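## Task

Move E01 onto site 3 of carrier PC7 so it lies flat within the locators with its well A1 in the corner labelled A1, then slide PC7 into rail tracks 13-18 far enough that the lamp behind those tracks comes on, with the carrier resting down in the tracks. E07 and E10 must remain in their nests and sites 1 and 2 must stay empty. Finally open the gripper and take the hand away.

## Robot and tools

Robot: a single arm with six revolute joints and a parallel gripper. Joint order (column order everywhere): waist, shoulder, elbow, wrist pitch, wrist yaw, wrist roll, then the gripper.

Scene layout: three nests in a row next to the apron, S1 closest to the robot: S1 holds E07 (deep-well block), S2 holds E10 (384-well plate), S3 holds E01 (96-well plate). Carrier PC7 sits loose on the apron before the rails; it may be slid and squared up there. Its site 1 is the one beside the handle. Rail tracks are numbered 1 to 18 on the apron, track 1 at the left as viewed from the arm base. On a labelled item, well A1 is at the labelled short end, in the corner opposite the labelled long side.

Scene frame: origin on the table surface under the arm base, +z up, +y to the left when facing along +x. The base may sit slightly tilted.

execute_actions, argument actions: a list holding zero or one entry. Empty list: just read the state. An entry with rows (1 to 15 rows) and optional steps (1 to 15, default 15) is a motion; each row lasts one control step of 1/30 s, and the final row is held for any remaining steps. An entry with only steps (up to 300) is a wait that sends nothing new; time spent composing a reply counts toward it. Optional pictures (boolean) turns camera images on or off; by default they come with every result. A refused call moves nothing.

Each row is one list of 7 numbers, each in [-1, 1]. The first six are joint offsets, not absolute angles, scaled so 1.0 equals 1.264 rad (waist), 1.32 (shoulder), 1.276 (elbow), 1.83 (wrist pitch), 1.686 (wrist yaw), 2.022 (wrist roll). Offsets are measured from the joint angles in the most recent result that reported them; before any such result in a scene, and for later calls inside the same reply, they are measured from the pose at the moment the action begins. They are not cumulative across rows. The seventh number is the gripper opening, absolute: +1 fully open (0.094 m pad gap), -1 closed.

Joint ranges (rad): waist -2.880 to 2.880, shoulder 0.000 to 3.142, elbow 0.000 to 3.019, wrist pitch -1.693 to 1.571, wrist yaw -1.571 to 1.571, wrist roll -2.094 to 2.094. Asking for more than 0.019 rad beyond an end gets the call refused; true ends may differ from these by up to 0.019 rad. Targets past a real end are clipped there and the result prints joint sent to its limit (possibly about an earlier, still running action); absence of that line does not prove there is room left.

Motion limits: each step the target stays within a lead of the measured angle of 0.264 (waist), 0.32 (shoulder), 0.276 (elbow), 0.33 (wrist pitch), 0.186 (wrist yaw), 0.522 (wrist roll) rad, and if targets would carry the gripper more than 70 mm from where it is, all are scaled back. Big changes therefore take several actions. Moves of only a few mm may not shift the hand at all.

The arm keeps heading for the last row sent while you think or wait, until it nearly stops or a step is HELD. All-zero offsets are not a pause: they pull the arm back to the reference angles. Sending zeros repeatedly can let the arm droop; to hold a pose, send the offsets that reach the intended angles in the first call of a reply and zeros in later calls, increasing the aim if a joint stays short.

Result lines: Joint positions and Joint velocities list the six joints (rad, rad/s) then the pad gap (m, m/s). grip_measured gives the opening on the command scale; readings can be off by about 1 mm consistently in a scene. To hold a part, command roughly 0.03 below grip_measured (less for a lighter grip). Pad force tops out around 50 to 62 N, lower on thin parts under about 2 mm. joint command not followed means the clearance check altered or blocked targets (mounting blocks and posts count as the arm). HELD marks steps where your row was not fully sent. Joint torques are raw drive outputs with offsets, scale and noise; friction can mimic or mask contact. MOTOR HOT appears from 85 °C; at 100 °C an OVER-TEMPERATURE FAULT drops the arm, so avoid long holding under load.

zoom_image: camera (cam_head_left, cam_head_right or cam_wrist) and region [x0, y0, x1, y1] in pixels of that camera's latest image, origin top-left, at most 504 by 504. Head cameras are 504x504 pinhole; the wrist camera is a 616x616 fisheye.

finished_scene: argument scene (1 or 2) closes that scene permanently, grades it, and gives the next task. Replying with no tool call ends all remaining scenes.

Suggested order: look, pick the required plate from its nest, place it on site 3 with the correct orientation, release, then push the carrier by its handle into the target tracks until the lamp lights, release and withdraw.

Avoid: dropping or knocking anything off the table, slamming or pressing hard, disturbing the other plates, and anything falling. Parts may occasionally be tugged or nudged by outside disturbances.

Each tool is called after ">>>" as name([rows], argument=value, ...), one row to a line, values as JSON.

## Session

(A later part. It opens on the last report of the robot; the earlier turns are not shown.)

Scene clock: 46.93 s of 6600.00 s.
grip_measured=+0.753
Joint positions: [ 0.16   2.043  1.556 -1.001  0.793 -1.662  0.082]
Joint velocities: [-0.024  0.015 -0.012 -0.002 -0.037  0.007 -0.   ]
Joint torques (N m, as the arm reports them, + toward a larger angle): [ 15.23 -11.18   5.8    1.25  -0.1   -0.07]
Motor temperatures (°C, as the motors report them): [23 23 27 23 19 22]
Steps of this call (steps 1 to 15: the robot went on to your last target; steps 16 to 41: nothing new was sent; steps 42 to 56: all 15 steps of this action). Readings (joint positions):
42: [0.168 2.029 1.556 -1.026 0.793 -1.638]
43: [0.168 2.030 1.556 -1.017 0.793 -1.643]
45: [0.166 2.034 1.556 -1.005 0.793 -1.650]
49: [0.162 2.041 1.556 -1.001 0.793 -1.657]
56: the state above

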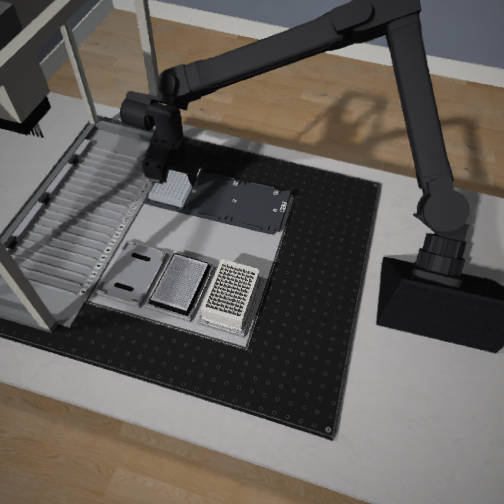

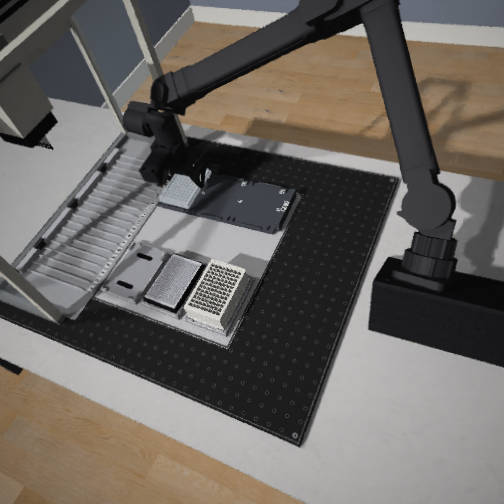

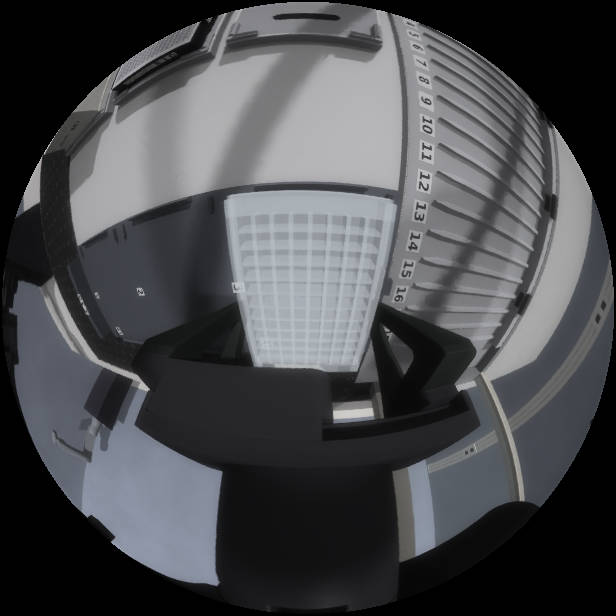

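>>> execute_actions([
  {"rows":[[-0.023,0.026,0,0.017,0,-0.016,0.7]]},
])

>>> zoom_image(camera="cam_wrist", region=[150,130,450,380])

Scene clock: 48.67 s of 6600.00 s.
grip_measured=+0.753
Joint positions: [ 0.154  2.05   1.556 -0.987  0.792 -1.683  0.082]
Joint velocities: [-0.015 -0.015  0.012 -0.017  0.066 -0.11  -0.001]
Joint torques (N m, as the arm reports them, + toward a larger angle): [ 14.93 -10.82   5.75   1.24  -0.08  -0.11]
Motor temperatures (°C, as the motors report them): [22 23 27 23 19 22]
Steps of this call (steps 1 to 15: the robot went on to your last target; steps 16 to 37: nothing new was sent; steps 38 to 52: all 15 steps of this action). Readings (joint positions):
38: [0.160 2.044 1.556 -0.998 0.793 -1.667]
39: [0.159 2.044 1.556 -0.994 0.793 -1.670]
41: [0.157 2.046 1.556 -0.989 0.793 -1.676]
45: [0.154 2.050 1.556 -0.987 0.793 -1.682]
52: the state above

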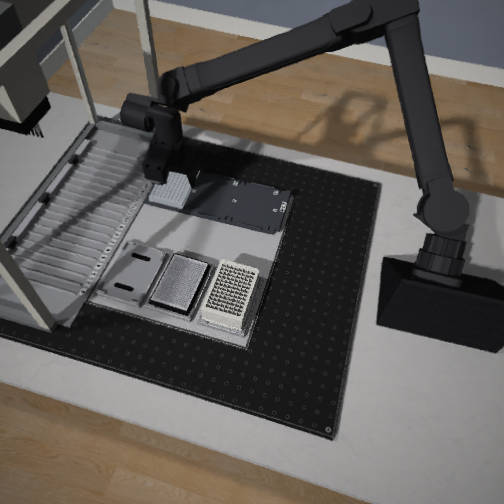

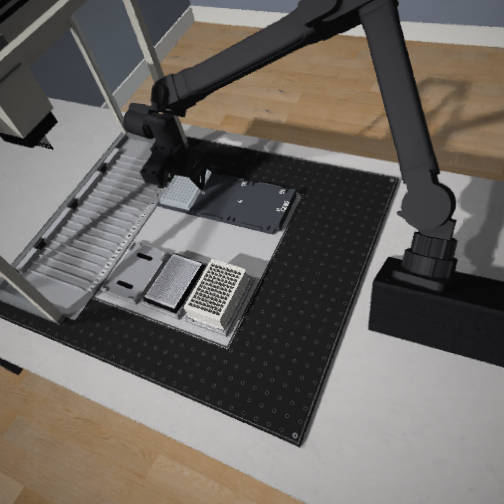

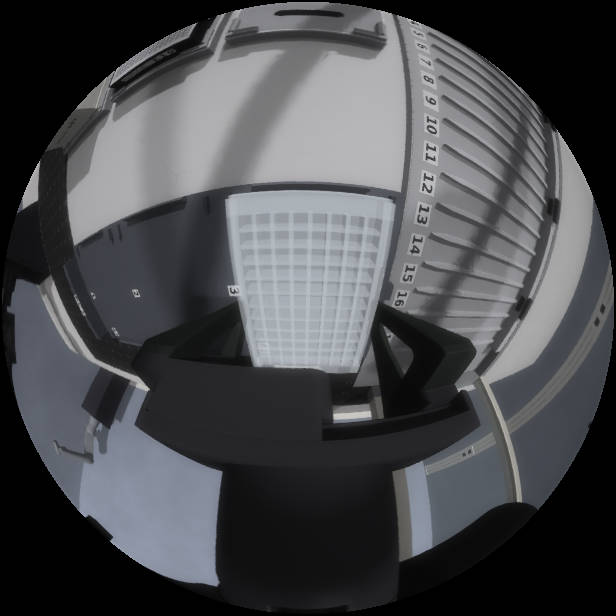

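Region (150, 130, 450, 380) of cam_wrist's 616x616 image, scaled by 1.680, with more detail than that image has.

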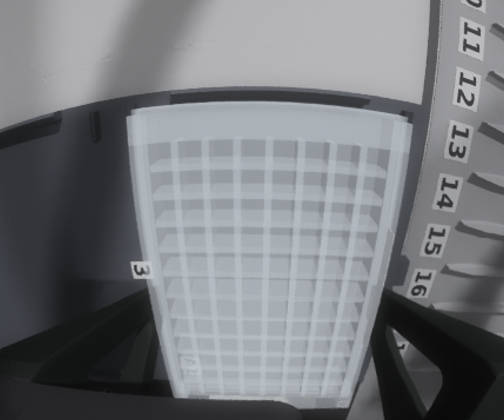

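>>> zoom_image(camera="cam_head_left", region=[130,150,250,230])

>>> zoom_image(camera="cam_wrist", region=[195,165,425,245])

Region (130, 150, 250, 230) of cam_head_left's 504x504 image, scaled by 4.200, with more detail than that image has.

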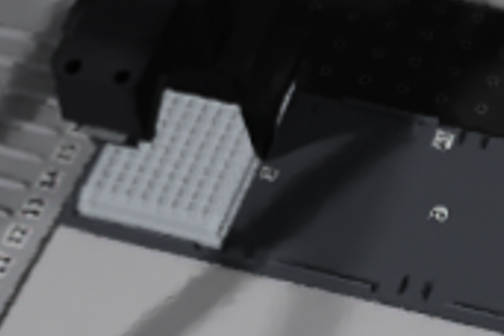

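Region (195, 165, 425, 245) of cam_wrist's 616x616 image, scaled by 2.191, with more detail than that image has; it fills the top 175 rows of this view, and the rest is white.

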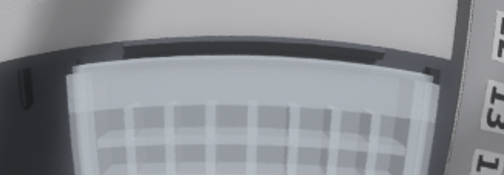

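>>> execute_actions([
  {"rows":[[0.025,0,0,0,0,0,0.7],[0.025,0,0,0,0,0,0.7],[0.025,0,0,0,0,0,0.7],[0.025,0.028,0,0,0.012,0,0.7]]},
])

>>> zoom_image(camera="cam_wrist", region=[195,165,425,385])

Scene clock: 53.83 s of 6600.00 s.
grip_measured=+0.753
Joint positions: [ 0.166  2.053  1.556 -0.987  0.817 -1.683  0.082]
Joint velocities: [-0.005 -0.005  0.012  0.022  0.037  0.066 -0.   ]
Joint torques (N m, as the arm reports them, + toward a larger angle): [ 18.79 -10.37   5.77   0.67  -0.24   0.01]
Motor temperatures (°C, as the motors report them): [22 23 27 23 19 22]
Steps of this call (steps 1 to 15: the robot went on to your last target; steps 16 to 90: nothing new was sent; then 1.67 s passed at rest; steps 91 to 105: all 15 steps of this action). Readings (joint positions):
91: [0.155 2.050 1.556 -0.987 0.792 -1.683]
92: [0.156 2.050 1.556 -0.987 0.792 -1.683]
94: [0.160 2.050 1.556 -0.987 0.801 -1.683]
98: [0.166 2.053 1.556 -0.987 0.817 -1.683]
105: the state above

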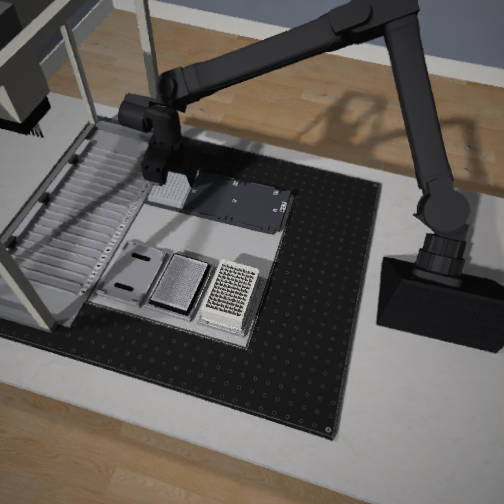

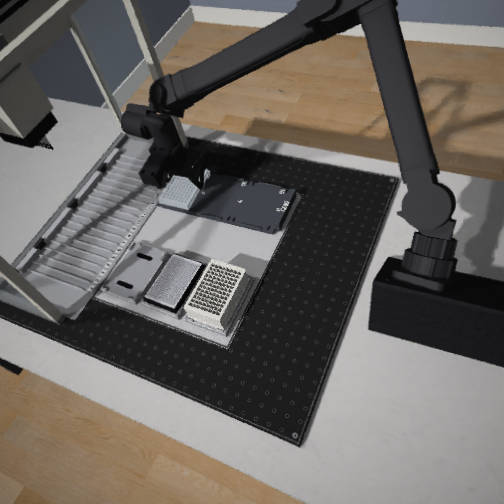

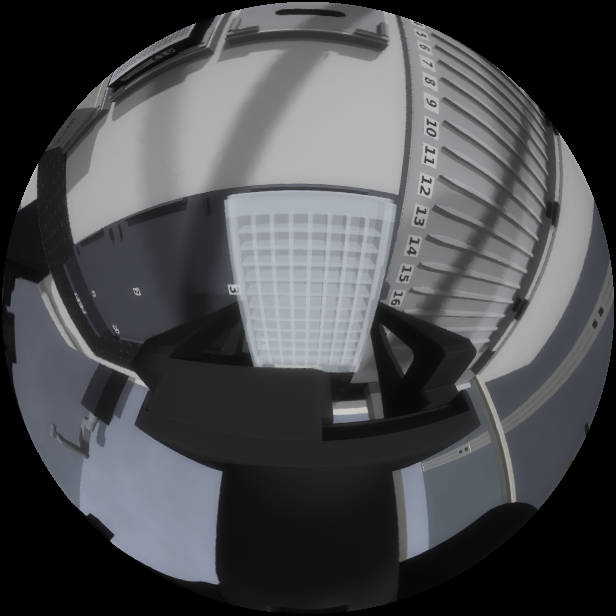

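Region (195, 165, 425, 385) of cam_wrist's 616x616 image, scaled by 2.191, with more detail than that image has; it fills the top 482 rows of this view, and the rest is white.

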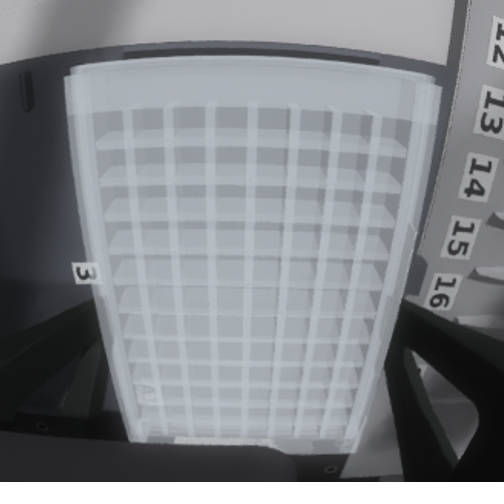

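>>> execute_actions([
  {"rows":[[-0.022,0.027,0,0,0,0.006,0.7]]},
])

>>> zoom_image(camera="cam_wrist", region=[195,165,425,385])

Scene clock: 55.30 s of 6600.00 s.
grip_measured=+0.753
Joint positions: [ 0.159  2.06   1.556 -0.987  0.817 -1.677  0.082]
Joint velocities: [ 0.005 -0.005 -0.002 -0.007  0.022  0.037  0.002]
Joint torques (N m, as the arm reports them, + toward a larger angle): [ 15.09 -10.71   5.73   0.65  -0.1    0.07]
Motor temperatures (°C, as the motors report them): [23 23 27 23 19 22]
Steps of this call (steps 1 to 15: the robot went on to your last target; steps 16 to 29: nothing new was sent; steps 30 to 44: all 15 steps of this action). Readings (joint positions):
30: [0.165 2.053 1.556 -0.987 0.817 -1.683]
31: [0.164 2.054 1.556 -0.987 0.817 -1.682]
33: [0.162 2.056 1.556 -0.987 0.817 -1.681]
37: [0.159 2.060 1.556 -0.987 0.817 -1.678]
44: the state above

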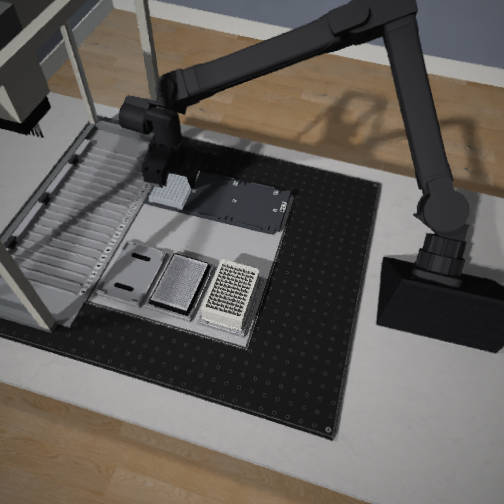

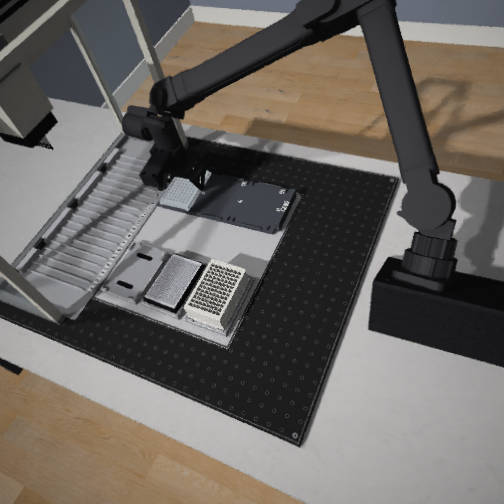

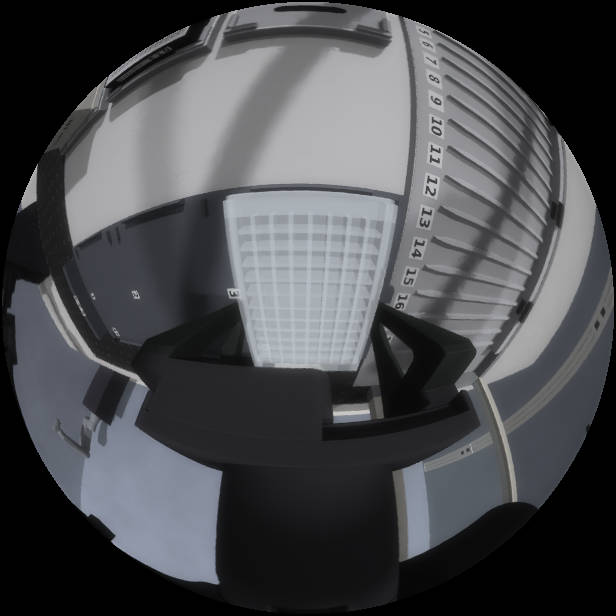

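Region (195, 165, 425, 385) of cam_wrist's 616x616 image, scaled by 2.191, with more detail than that image has; it fills the top 482 rows of this view, and the rest is white.

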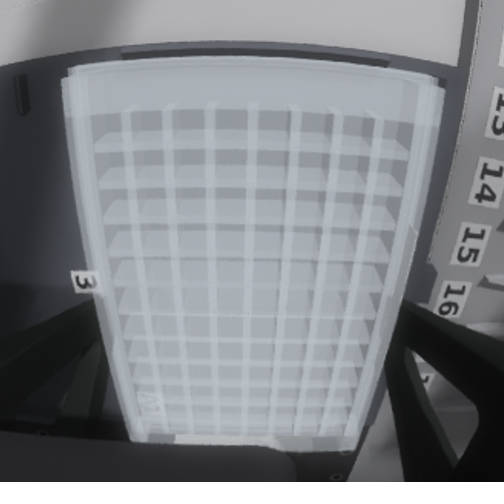

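>>> execute_actions([
  {"rows":[[0,0,0,0.013,0.007,-0.014,0.7]]},
])

>>> zoom_image(camera="cam_wrist", region=[195,165,425,385])

Scene clock: 56.87 s of 6600.00 s.
grip_measured=+0.753
Joint positions: [ 0.159  2.06   1.556 -0.981  0.822 -1.687  0.082]
Joint velocities: [-0.005 -0.005  0.002 -0.012  0.007 -0.095  0.   ]
Joint torques (N m, as the arm reports them, + toward a larger angle): [ 16.98 -12.99   5.75   1.28   0.16  -0.19]
Motor temperatures (°C, as the motors report them): [23 23 27 23 19 22]
Steps of this call (steps 1 to 15: the robot went on to your last target; steps 16 to 32: nothing new was sent; steps 33 to 47: all 15 steps of this action). Readings (joint positions):
33: [0.159 2.060 1.556 -0.985 0.820 -1.680]
34: [0.159 2.060 1.556 -0.983 0.822 -1.683]
36: [0.159 2.060 1.556 -0.981 0.822 -1.687]
40: [0.159 2.060 1.556 -0.981 0.822 -1.687]
47: the state above

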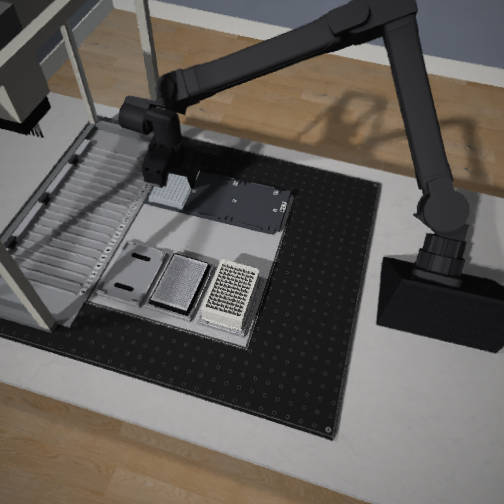

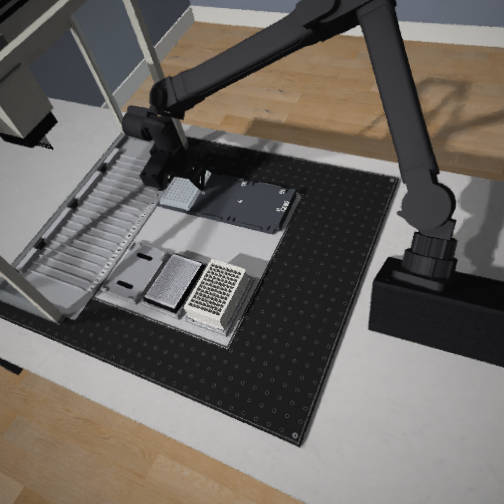

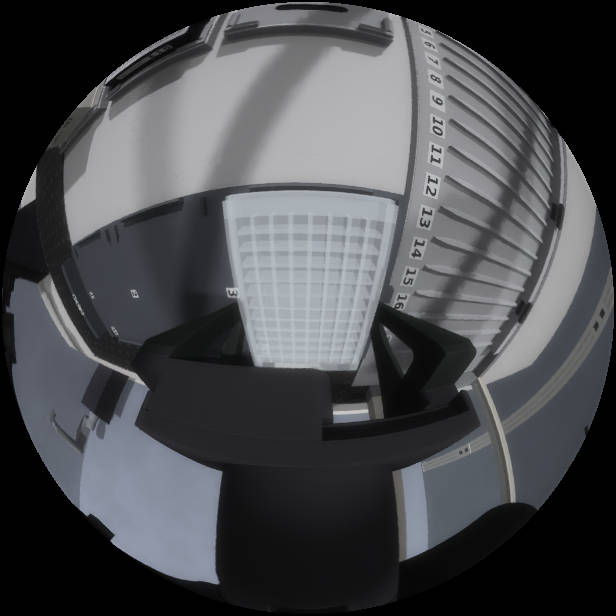

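Region (195, 165, 425, 385) of cam_wrist's 616x616 image, scaled by 2.191, with more detail than that image has; it fills the top 482 rows of this view, and the rest is white.

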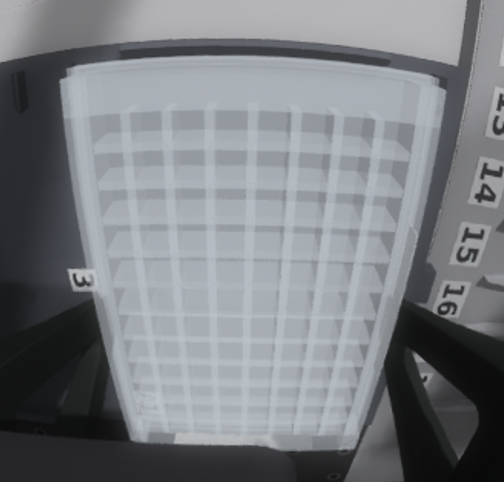

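Release and see.

>>> execute_actions([
  {"rows":[[0,0,0,0,0,0,0.76],[0,0,0,0,0,0,0.77],[0,0,0,0,0,0,0.78],[0,0,0,0,0,0,0.8],[0,0,0,0,0,0,0.84],[0,0,0,0,0,0,0.9]]},
])

>>> zoom_image(camera="cam_wrist", region=[195,165,425,385])

>>> zoom_image(camera="cam_head_left", region=[135,160,215,220])

Scene clock: 59.60 s of 6600.00 s.
grip_measured=+0.899
Joint positions: [ 0.159  2.06   1.556 -0.981  0.821 -1.687  0.089]
Joint velocities: [-0.005 -0.015  0.002  0.012 -0.022  0.007 -0.   ]
Joint torques (N m, as the arm reports them, + toward a larger angle): [ 17.07 -12.97   5.77   0.66  -0.06   0.01]
Motor temperatures (°C, as the motors report them): [23 23 27 23 19 22]
Steps of this call (steps 1 to 15: the robot went on to your last target; steps 16 to 67: nothing new was sent; steps 68 to 82: all 15 steps of this action). Readings (joint positions):
68: [0.159 2.060 1.556 -0.981 0.821 -1.687]
69: [0.159 2.060 1.556 -0.981 0.821 -1.687]
71: [0.159 2.060 1.556 -0.981 0.821 -1.687]
75: [0.159 2.060 1.556 -0.981 0.821 -1.687]
82: the state above

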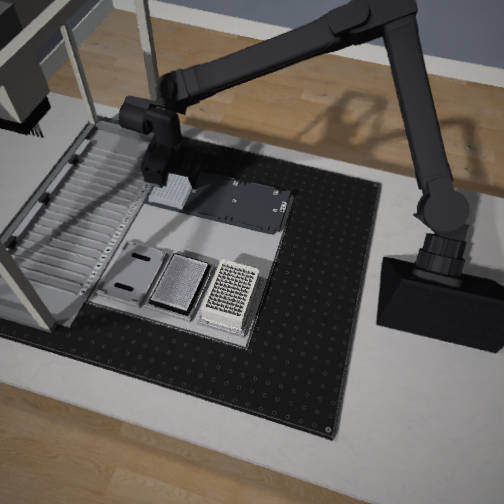

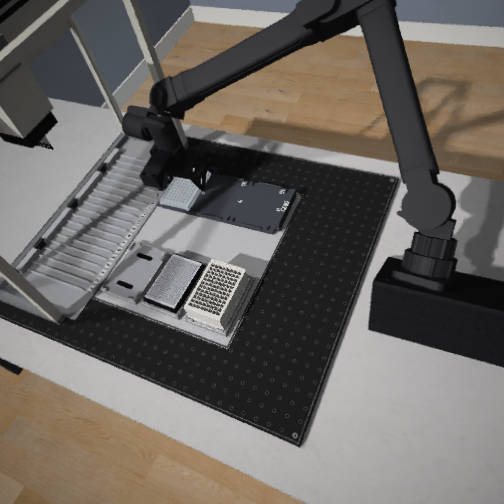

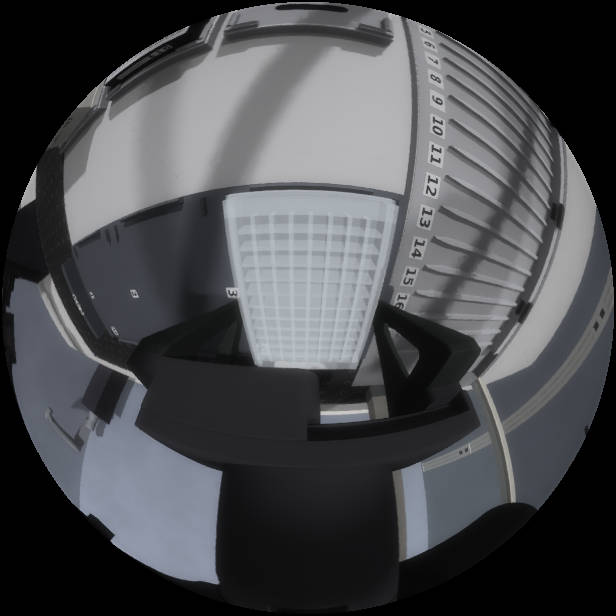

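Region (195, 165, 425, 385) of cam_wrist's 616x616 image, scaled by 2.191, with more detail than that image has; it fills the top 482 rows of this view, and the rest is white.

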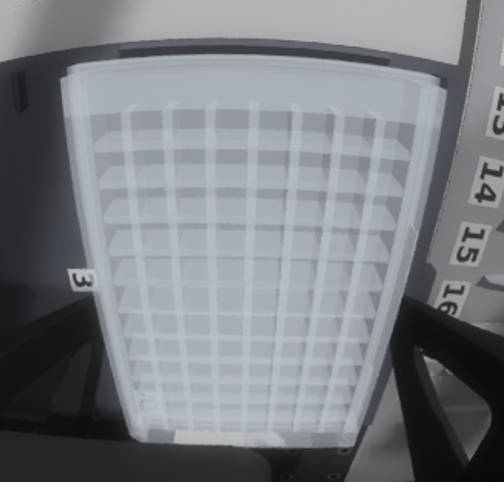

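Region (135, 160, 215, 220) of cam_head_left's 504x504 image, scaled by 6.300, with more detail than that image has; it fills the top 378 rows of this view, and the rest is white.

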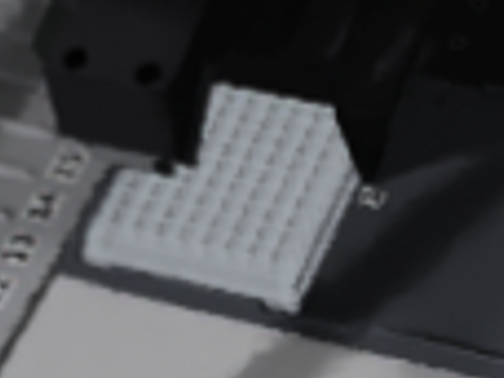

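>>> execute_actions([
  {"rows":[[0,0,0,0,0,0,0.72],[0,0,0,0,0,0,0.72],[0,0,0,0,0,0,0.72],[0,0,0,0,0,0,0.72],[0,0,0,0,0,0,0.72],[0,0,0,0,0,0,0.72],[0,0,0,0,0,0,0.72],[0,0,0,0.011,0.01,0.008,0.72]]},
], pictures=false)

>>> execute_actions([
  {"rows":[[0,0,0,0,0,0,0.77],[0,0,0,0,0,0,0.8],[0,0,0,0,0,0,0.9]],"steps":10},
])

>>> zoom_image(camera="cam_wrist", region=[195,165,425,385])

Scene clock: 63.37 s of 6600.00 s.
grip_measured=+0.749
Joint positions: [ 0.159  2.06   1.556 -0.98   0.827 -1.683  0.082]
Joint velocities: [-0.005 -0.005 -0.017  0.022 -0.037 -0.051 -0.002]
Joint torques (N m, as the arm reports them, + toward a larger angle): [ 17.02 -12.81   5.74   1.27   0.32   0.13]
Motor temperatures (°C, as the motors report them): [23 23 27 23 19 22]
Steps of this call (steps 1 to 15: the robot went on to your last target; steps 16 to 90: nothing new was sent; then 0.27 s passed at rest; steps 91 to 105: all 15 steps of this action). Readings (joint positions):
91: [0.159 2.060 1.556 -0.981 0.821 -1.687]
92: [0.159 2.060 1.556 -0.981 0.821 -1.687]
94: [0.159 2.060 1.556 -0.981 0.821 -1.687]
98: [0.159 2.060 1.556 -0.981 0.825 -1.686]
105: the state above

Scene clock: 63.70 s of 6600.00 s.
grip_measured=+0.899
Joint positions: [ 0.159  2.06   1.556 -0.98   0.825 -1.683  0.089]
Joint velocities: [-0.005 -0.005 -0.017 -0.007 -0.066  0.007 -0.001]
Joint torques (N m, as the arm reports them, + toward a larger angle): [ 17.06 -12.92   5.74   0.67  -0.02   0.  ]
Motor temperatures (°C, as the motors report them): [23 23 27 23 19 22]
Steps of this call (steps 1 to 10: all 10 steps of this action). Readings (joint positions):
1: [0.159 2.060 1.556 -0.980 0.826 -1.683]
2: [0.159 2.060 1.556 -0.980 0.825 -1.683]
4: [0.159 2.060 1.556 -0.980 0.825 -1.683]
8: [0.159 2.060 1.556 -0.980 0.825 -1.683]
10: the state above

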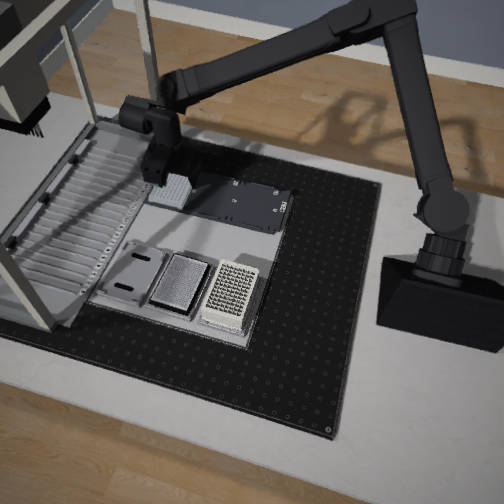

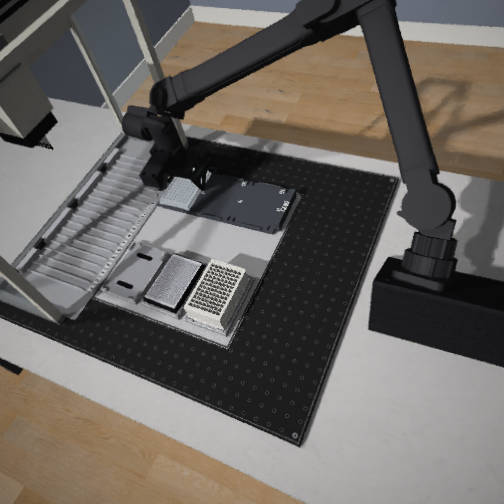

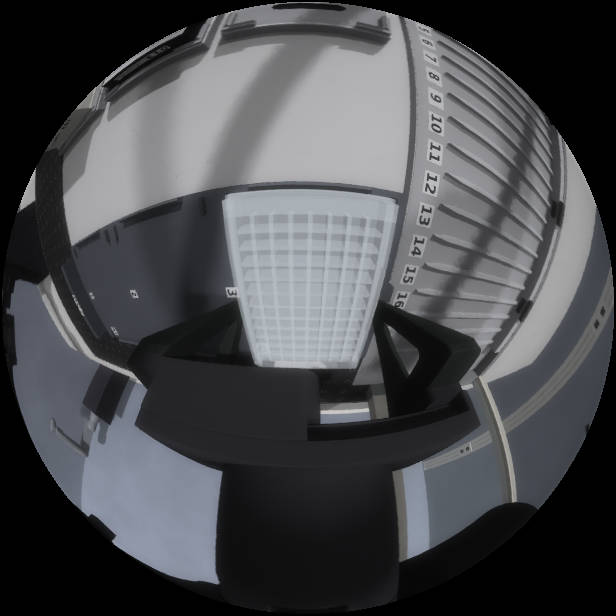

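Region (195, 165, 425, 385) of cam_wrist's 616x616 image, scaled by 2.191, with more detail than that image has; it fills the top 482 rows of this view, and the rest is white.

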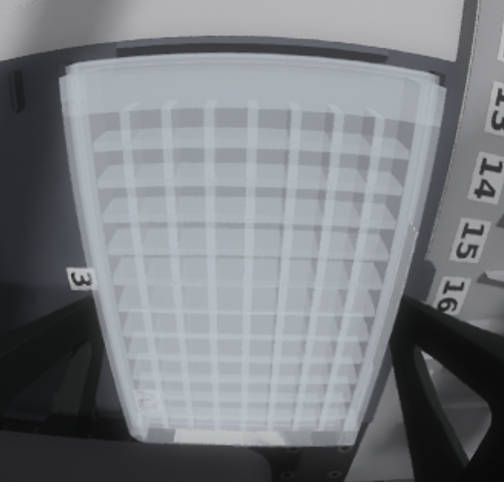

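>>> execute_actions([
  {"rows":[[0,0,0,0,0,0,1],[0.03,-0.03,0,-0.01,0,0,1],[0.04,-0.04,0,-0.02,0,0,1],[0.05,-0.05,0,-0.03,0,0,1],[0.06,-0.065,0,-0.05,-0.015,0.03,1]]},
], pictures=false)

>>> execute_actions([
  {"rows":[[0,-0.05,-0.04,0,0,0,1],[0,-0.08,-0.07,0.01,0,0,1],[0,-0.11,-0.11,0.02,0,0,1],[0,-0.14,-0.15,0.03,0,0,1],[0,-0.17,-0.2,0.05,0,0,1]]},
])

>>> execute_actions([
  {"steps":10},
])

>>> zoom_image(camera="cam_wrist", region=[250,150,500,380])

>>> zoom_image(camera="cam_head_left", region=[125,150,215,220])

Scene clock: 66.77 s of 6600.00 s.
grip_measured=+1.000
Joint positions: [ 0.241  1.974  1.556 -1.054  0.802 -1.635  0.094]
Joint velocities: [-0.015 -0.015  0.007  0.007  0.037  0.037  0.   ]
Joint torques (N m, as the arm reports them, + toward a larger angle): [ 15.86 -12.47   6.4    0.19  -0.18   0.11]
Motor temperatures (°C, as the motors report them): [23 23 27 23 19 22]
Steps of this call (steps 1 to 15: the robot went on to your last target; steps 16 to 77: nothing new was sent; steps 78 to 92: all 15 steps of this action). Readings (joint positions):
78: [0.159 2.060 1.556 -0.980 0.825 -1.683]
79: [0.160 2.059 1.556 -0.980 0.825 -1.683]
81: [0.166 2.053 1.556 -0.994 0.825 -1.683]
85: [0.201 2.019 1.556 -1.047 0.803 -1.653]
92: the state above

Scene clock: 67.27 s of 6600.00 s.
grip_measured=+1.000
Joint positions: [ 0.241  1.737  1.299 -0.98   0.802 -1.635  0.094]
Joint velocities: [-0.015  0.015  0.007  0.022  0.051 -0.037  0.   ]
Joint torques (N m, as the arm reports them, + toward a larger angle): [13.51 -9.27  6.62  1.43 -0.1   0.02]
Motor temperatures (°C, as the motors report them): [23 23 27 23 19 22]
Steps of this call (steps 1 to 15: all 15 steps of this action). Readings (joint positions):
1: [0.241 1.971 1.552 -1.054 0.802 -1.635]
2: [0.241 1.960 1.533 -1.051 0.802 -1.635]
4: [0.241 1.912 1.458 -1.031 0.802 -1.635]
8: [0.241 1.781 1.303 -1.001 0.802 -1.635]
15: the state above

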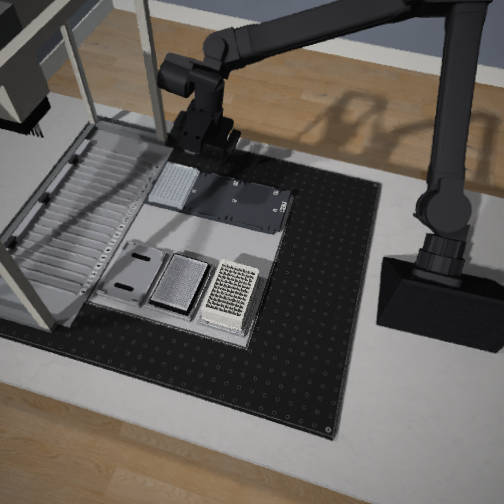

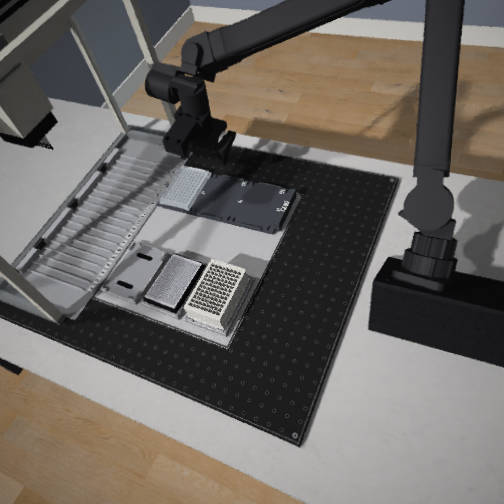

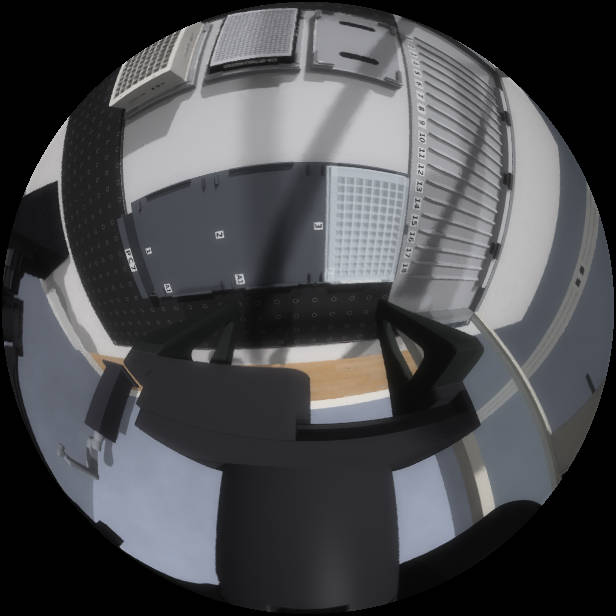

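Scene clock: 67.60 s of 6600.00 s.
grip_measured=+1.000
Joint positions: [ 0.241  1.738  1.299 -0.98   0.802 -1.635  0.094]
Joint velocities: [-0.024 -0.005 -0.017 -0.017 -0.037  0.007  0.   ]
Joint torques (N m, as the arm reports them, + toward a larger angle): [13.48 -8.95  6.61  1.42 -0.09  0.02]
Motor temperatures (°C, as the motors report them): [23 23 27 23 19 22]
Steps of this call (steps 1 to 10: the robot went on to your last target). Readings (joint positions):
1: [0.241 1.738 1.299 -0.980 0.802 -1.635]
2: [0.241 1.738 1.299 -0.980 0.802 -1.635]
4: [0.241 1.738 1.299 -0.980 0.802 -1.635]
8: [0.241 1.738 1.299 -0.980 0.802 -1.635]
10: the state above

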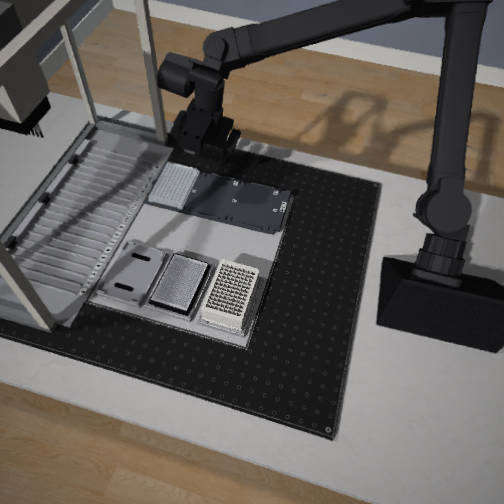

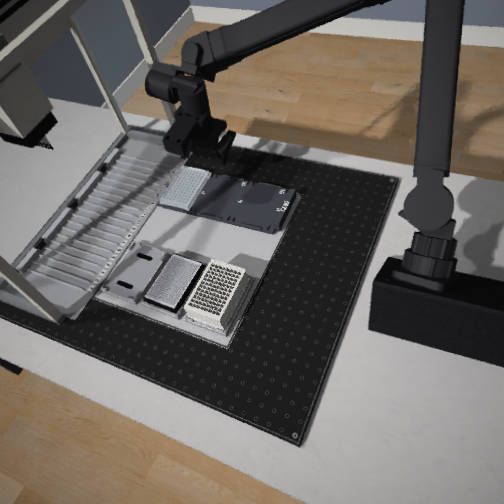

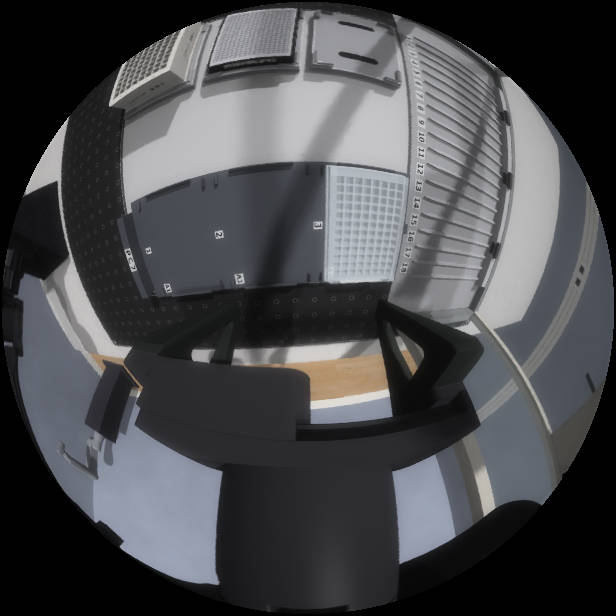

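Region (250, 150, 500, 380) of cam_wrist's 616x616 image, scaled by 2.016, with more detail than that image has; it fills the top 464 rows of this view, and the rest is white.

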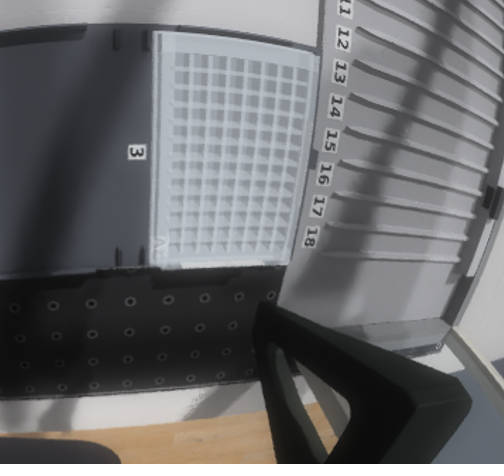

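Region (125, 150, 215, 220) of cam_head_left's 504x504 image, scaled by 5.600, with more detail than that image has.

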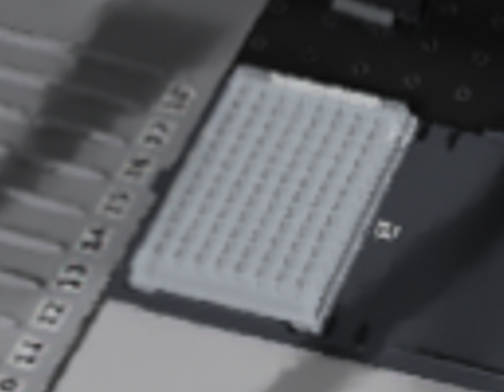

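>>> execute_actions([
  {"rows":[[0,-0.04,-0.05,0,0,0,0],[0,-0.07,-0.1,0,0,0,0],[-0.01,-0.1,-0.15,0,0,0.02,0],[-0.02,-0.13,-0.2,0,0,0.02,0],[-0.02,-0.16,-0.25,0.01,0,0.03,0],[-0.025,-0.19,-0.3,0.02,0,0.04,0],[-0.03,-0.225,-0.358,0.024,0,0.04,0]]},
], pictures=false)

>>> execute_actions([
  {"steps":12},
])

Scene clock: 71.00 s of 6600.00 s.
grip_measured=+0.002
Joint positions: [ 0.213  1.434  0.827 -0.954  0.802 -1.57   0.047]
Joint velocities: [-0.015 -0.015 -0.007 -0.007 -0.066  0.022 -0.001]
Joint torques (N m, as the arm reports them, + toward a larger angle): [ 7.98 -5.7   6.75  1.29 -0.11  0.09]
Motor temperatures (°C, as the motors report them): [23 23 27 23 19 22]
Steps of this call (steps 1 to 15: the robot went on to your last target; steps 16 to 87: nothing new was sent; steps 88 to 102: all 15 steps of this action). Readings (joint positions):
88: [0.241 1.735 1.293 -0.980 0.802 -1.635]
89: [0.241 1.724 1.272 -0.978 0.802 -1.635]
91: [0.240 1.671 1.177 -0.976 0.802 -1.623]
95: [0.232 1.507 0.914 -0.964 0.802 -1.592]
102: the state above

Scene clock: 71.40 s of 6600.00 s.
grip_measured=+0.002
Joint positions: [ 0.213  1.434  0.827 -0.953  0.802 -1.563  0.047]
Joint velocities: [-0.005 -0.005 -0.007  0.007  0.051 -0.037  0.   ]
Joint torques (N m, as the arm reports them, + toward a larger angle): [ 7.81 -5.78  6.77  1.21 -0.1   0.11]
Motor temperatures (°C, as the motors report them): [23 23 27 23 19 22]
Steps of this call (steps 1 to 12: the robot went on to your last target). Readings (joint positions):
1: [0.213 1.434 0.827 -0.954 0.802 -1.569]
2: [0.213 1.434 0.827 -0.953 0.802 -1.567]
4: [0.213 1.434 0.827 -0.953 0.802 -1.566]
8: [0.213 1.434 0.827 -0.953 0.802 -1.564]
12: the state above

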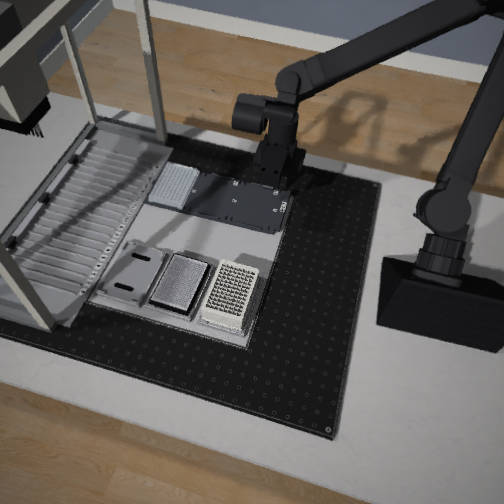

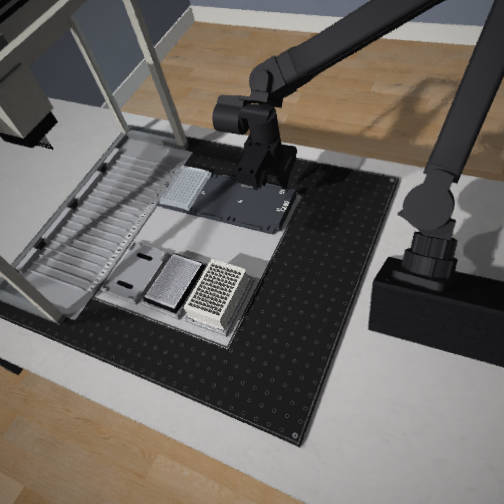

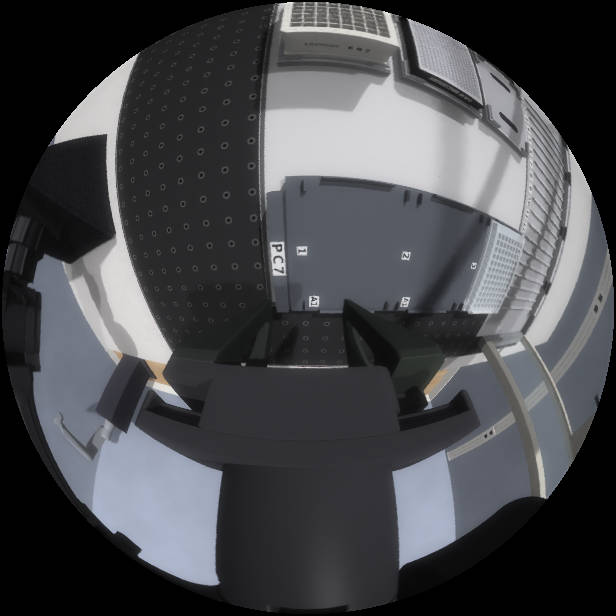

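>>> execute_actions([
  {"rows":[[-0.02,0,-0.03,0.02,0,0,0],[-0.025,0,-0.05,0.04,0,-0.02,0],[-0.03,0,-0.072,0.062,0,-0.03,0]]},
])

Scene clock: 73.30 s of 6600.00 s.
grip_measured=+0.001
Joint positions: [ 0.186  1.434  0.735 -0.857  0.802 -1.613  0.047]
Joint velocities: [ 0.005 -0.015  0.002 -0.002 -0.022 -0.066 -0.   ]
Joint torques (N m, as the arm reports them, + toward a larger angle): [ 7.14 -5.77  4.94  1.16 -0.09 -0.1 ]
Motor temperatures (°C, as the motors report them): [22 23 27 23 19 22]
Steps of this call (steps 1 to 15: the robot went on to your last target; steps 16 to 42: nothing new was sent; steps 43 to 57: all 15 steps of this action). Readings (joint positions):
43: [0.212 1.434 0.824 -0.948 0.802 -1.563]
44: [0.210 1.434 0.816 -0.933 0.802 -1.568]
46: [0.202 1.434 0.781 -0.884 0.802 -1.583]
50: [0.187 1.434 0.737 -0.865 0.802 -1.603]
57: the state above

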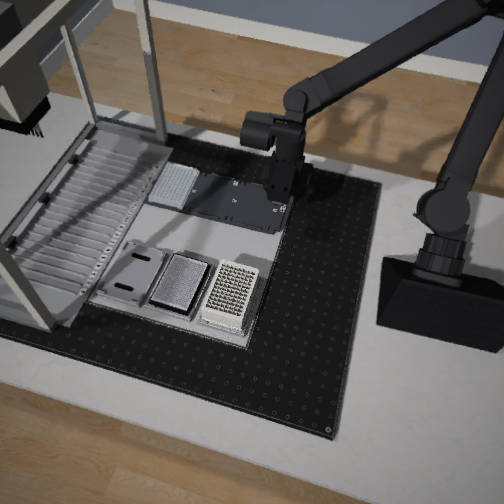

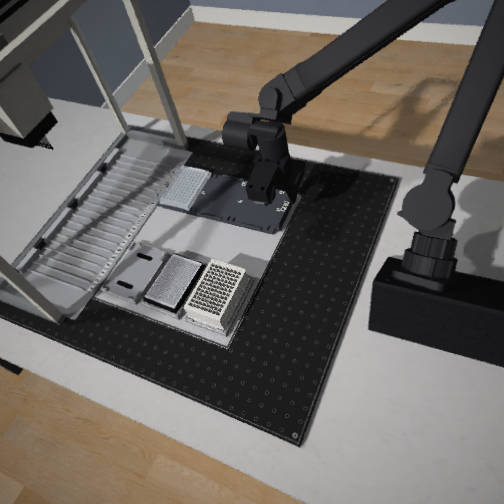

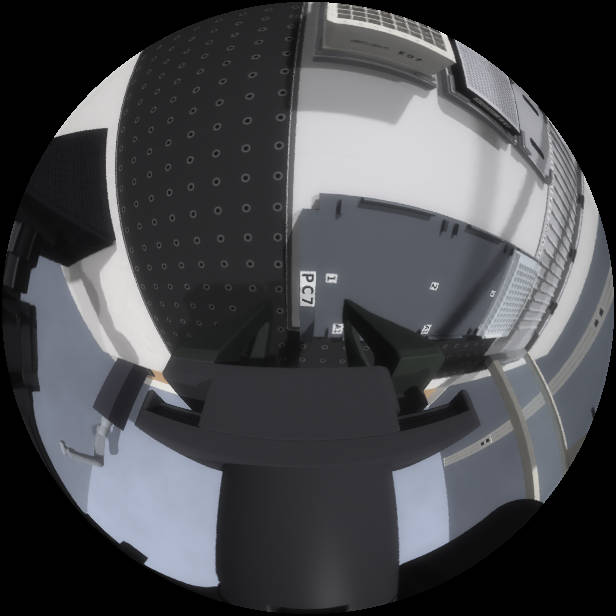

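>>> execute_actions([
  {"rows":[[-0.03,0.025,0,0.03,0,0,0],[-0.04,0.035,-0.01,0.05,0,-0.02,0],[-0.048,0.04,-0.015,0.068,0,-0.025,0]]},
])

Scene clock: 75.13 s of 6600.00 s.
grip_measured=+0.001
Joint positions: [ 0.133  1.472  0.726 -0.75   0.802 -1.653  0.047]
Joint velocities: [-0.024 -0.024 -0.012  0.002 -0.037 -0.081 -0.001]
Joint torques (N m, as the arm reports them, + toward a larger angle): [ 8.09 -5.17  3.81  1.23 -0.08 -0.08]
Motor temperatures (°C, as the motors report them): [22 23 27 23 19 22]
Steps of this call (steps 1 to 15: the robot went on to your last target; steps 16 to 40: nothing new was sent; steps 41 to 55: all 15 steps of this action). Readings (joint positions):
41: [0.185 1.434 0.735 -0.850 0.802 -1.615]
42: [0.180 1.437 0.735 -0.833 0.802 -1.620]
44: [0.161 1.450 0.734 -0.782 0.802 -1.632]
48: [0.134 1.471 0.730 -0.751 0.802 -1.645]
55: the state above

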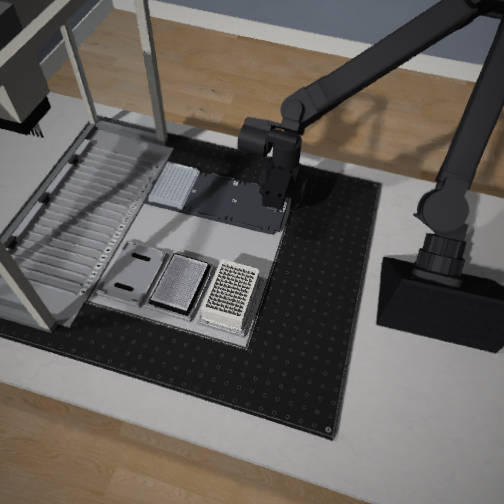

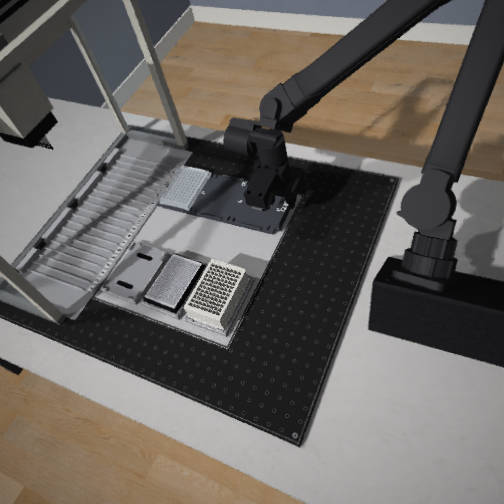

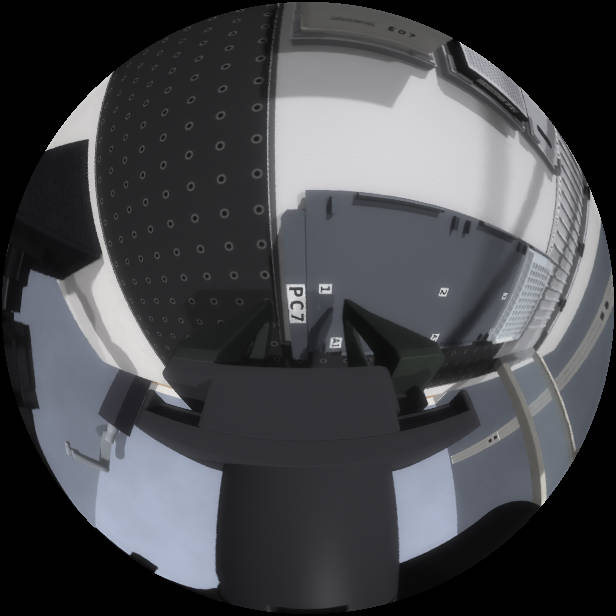

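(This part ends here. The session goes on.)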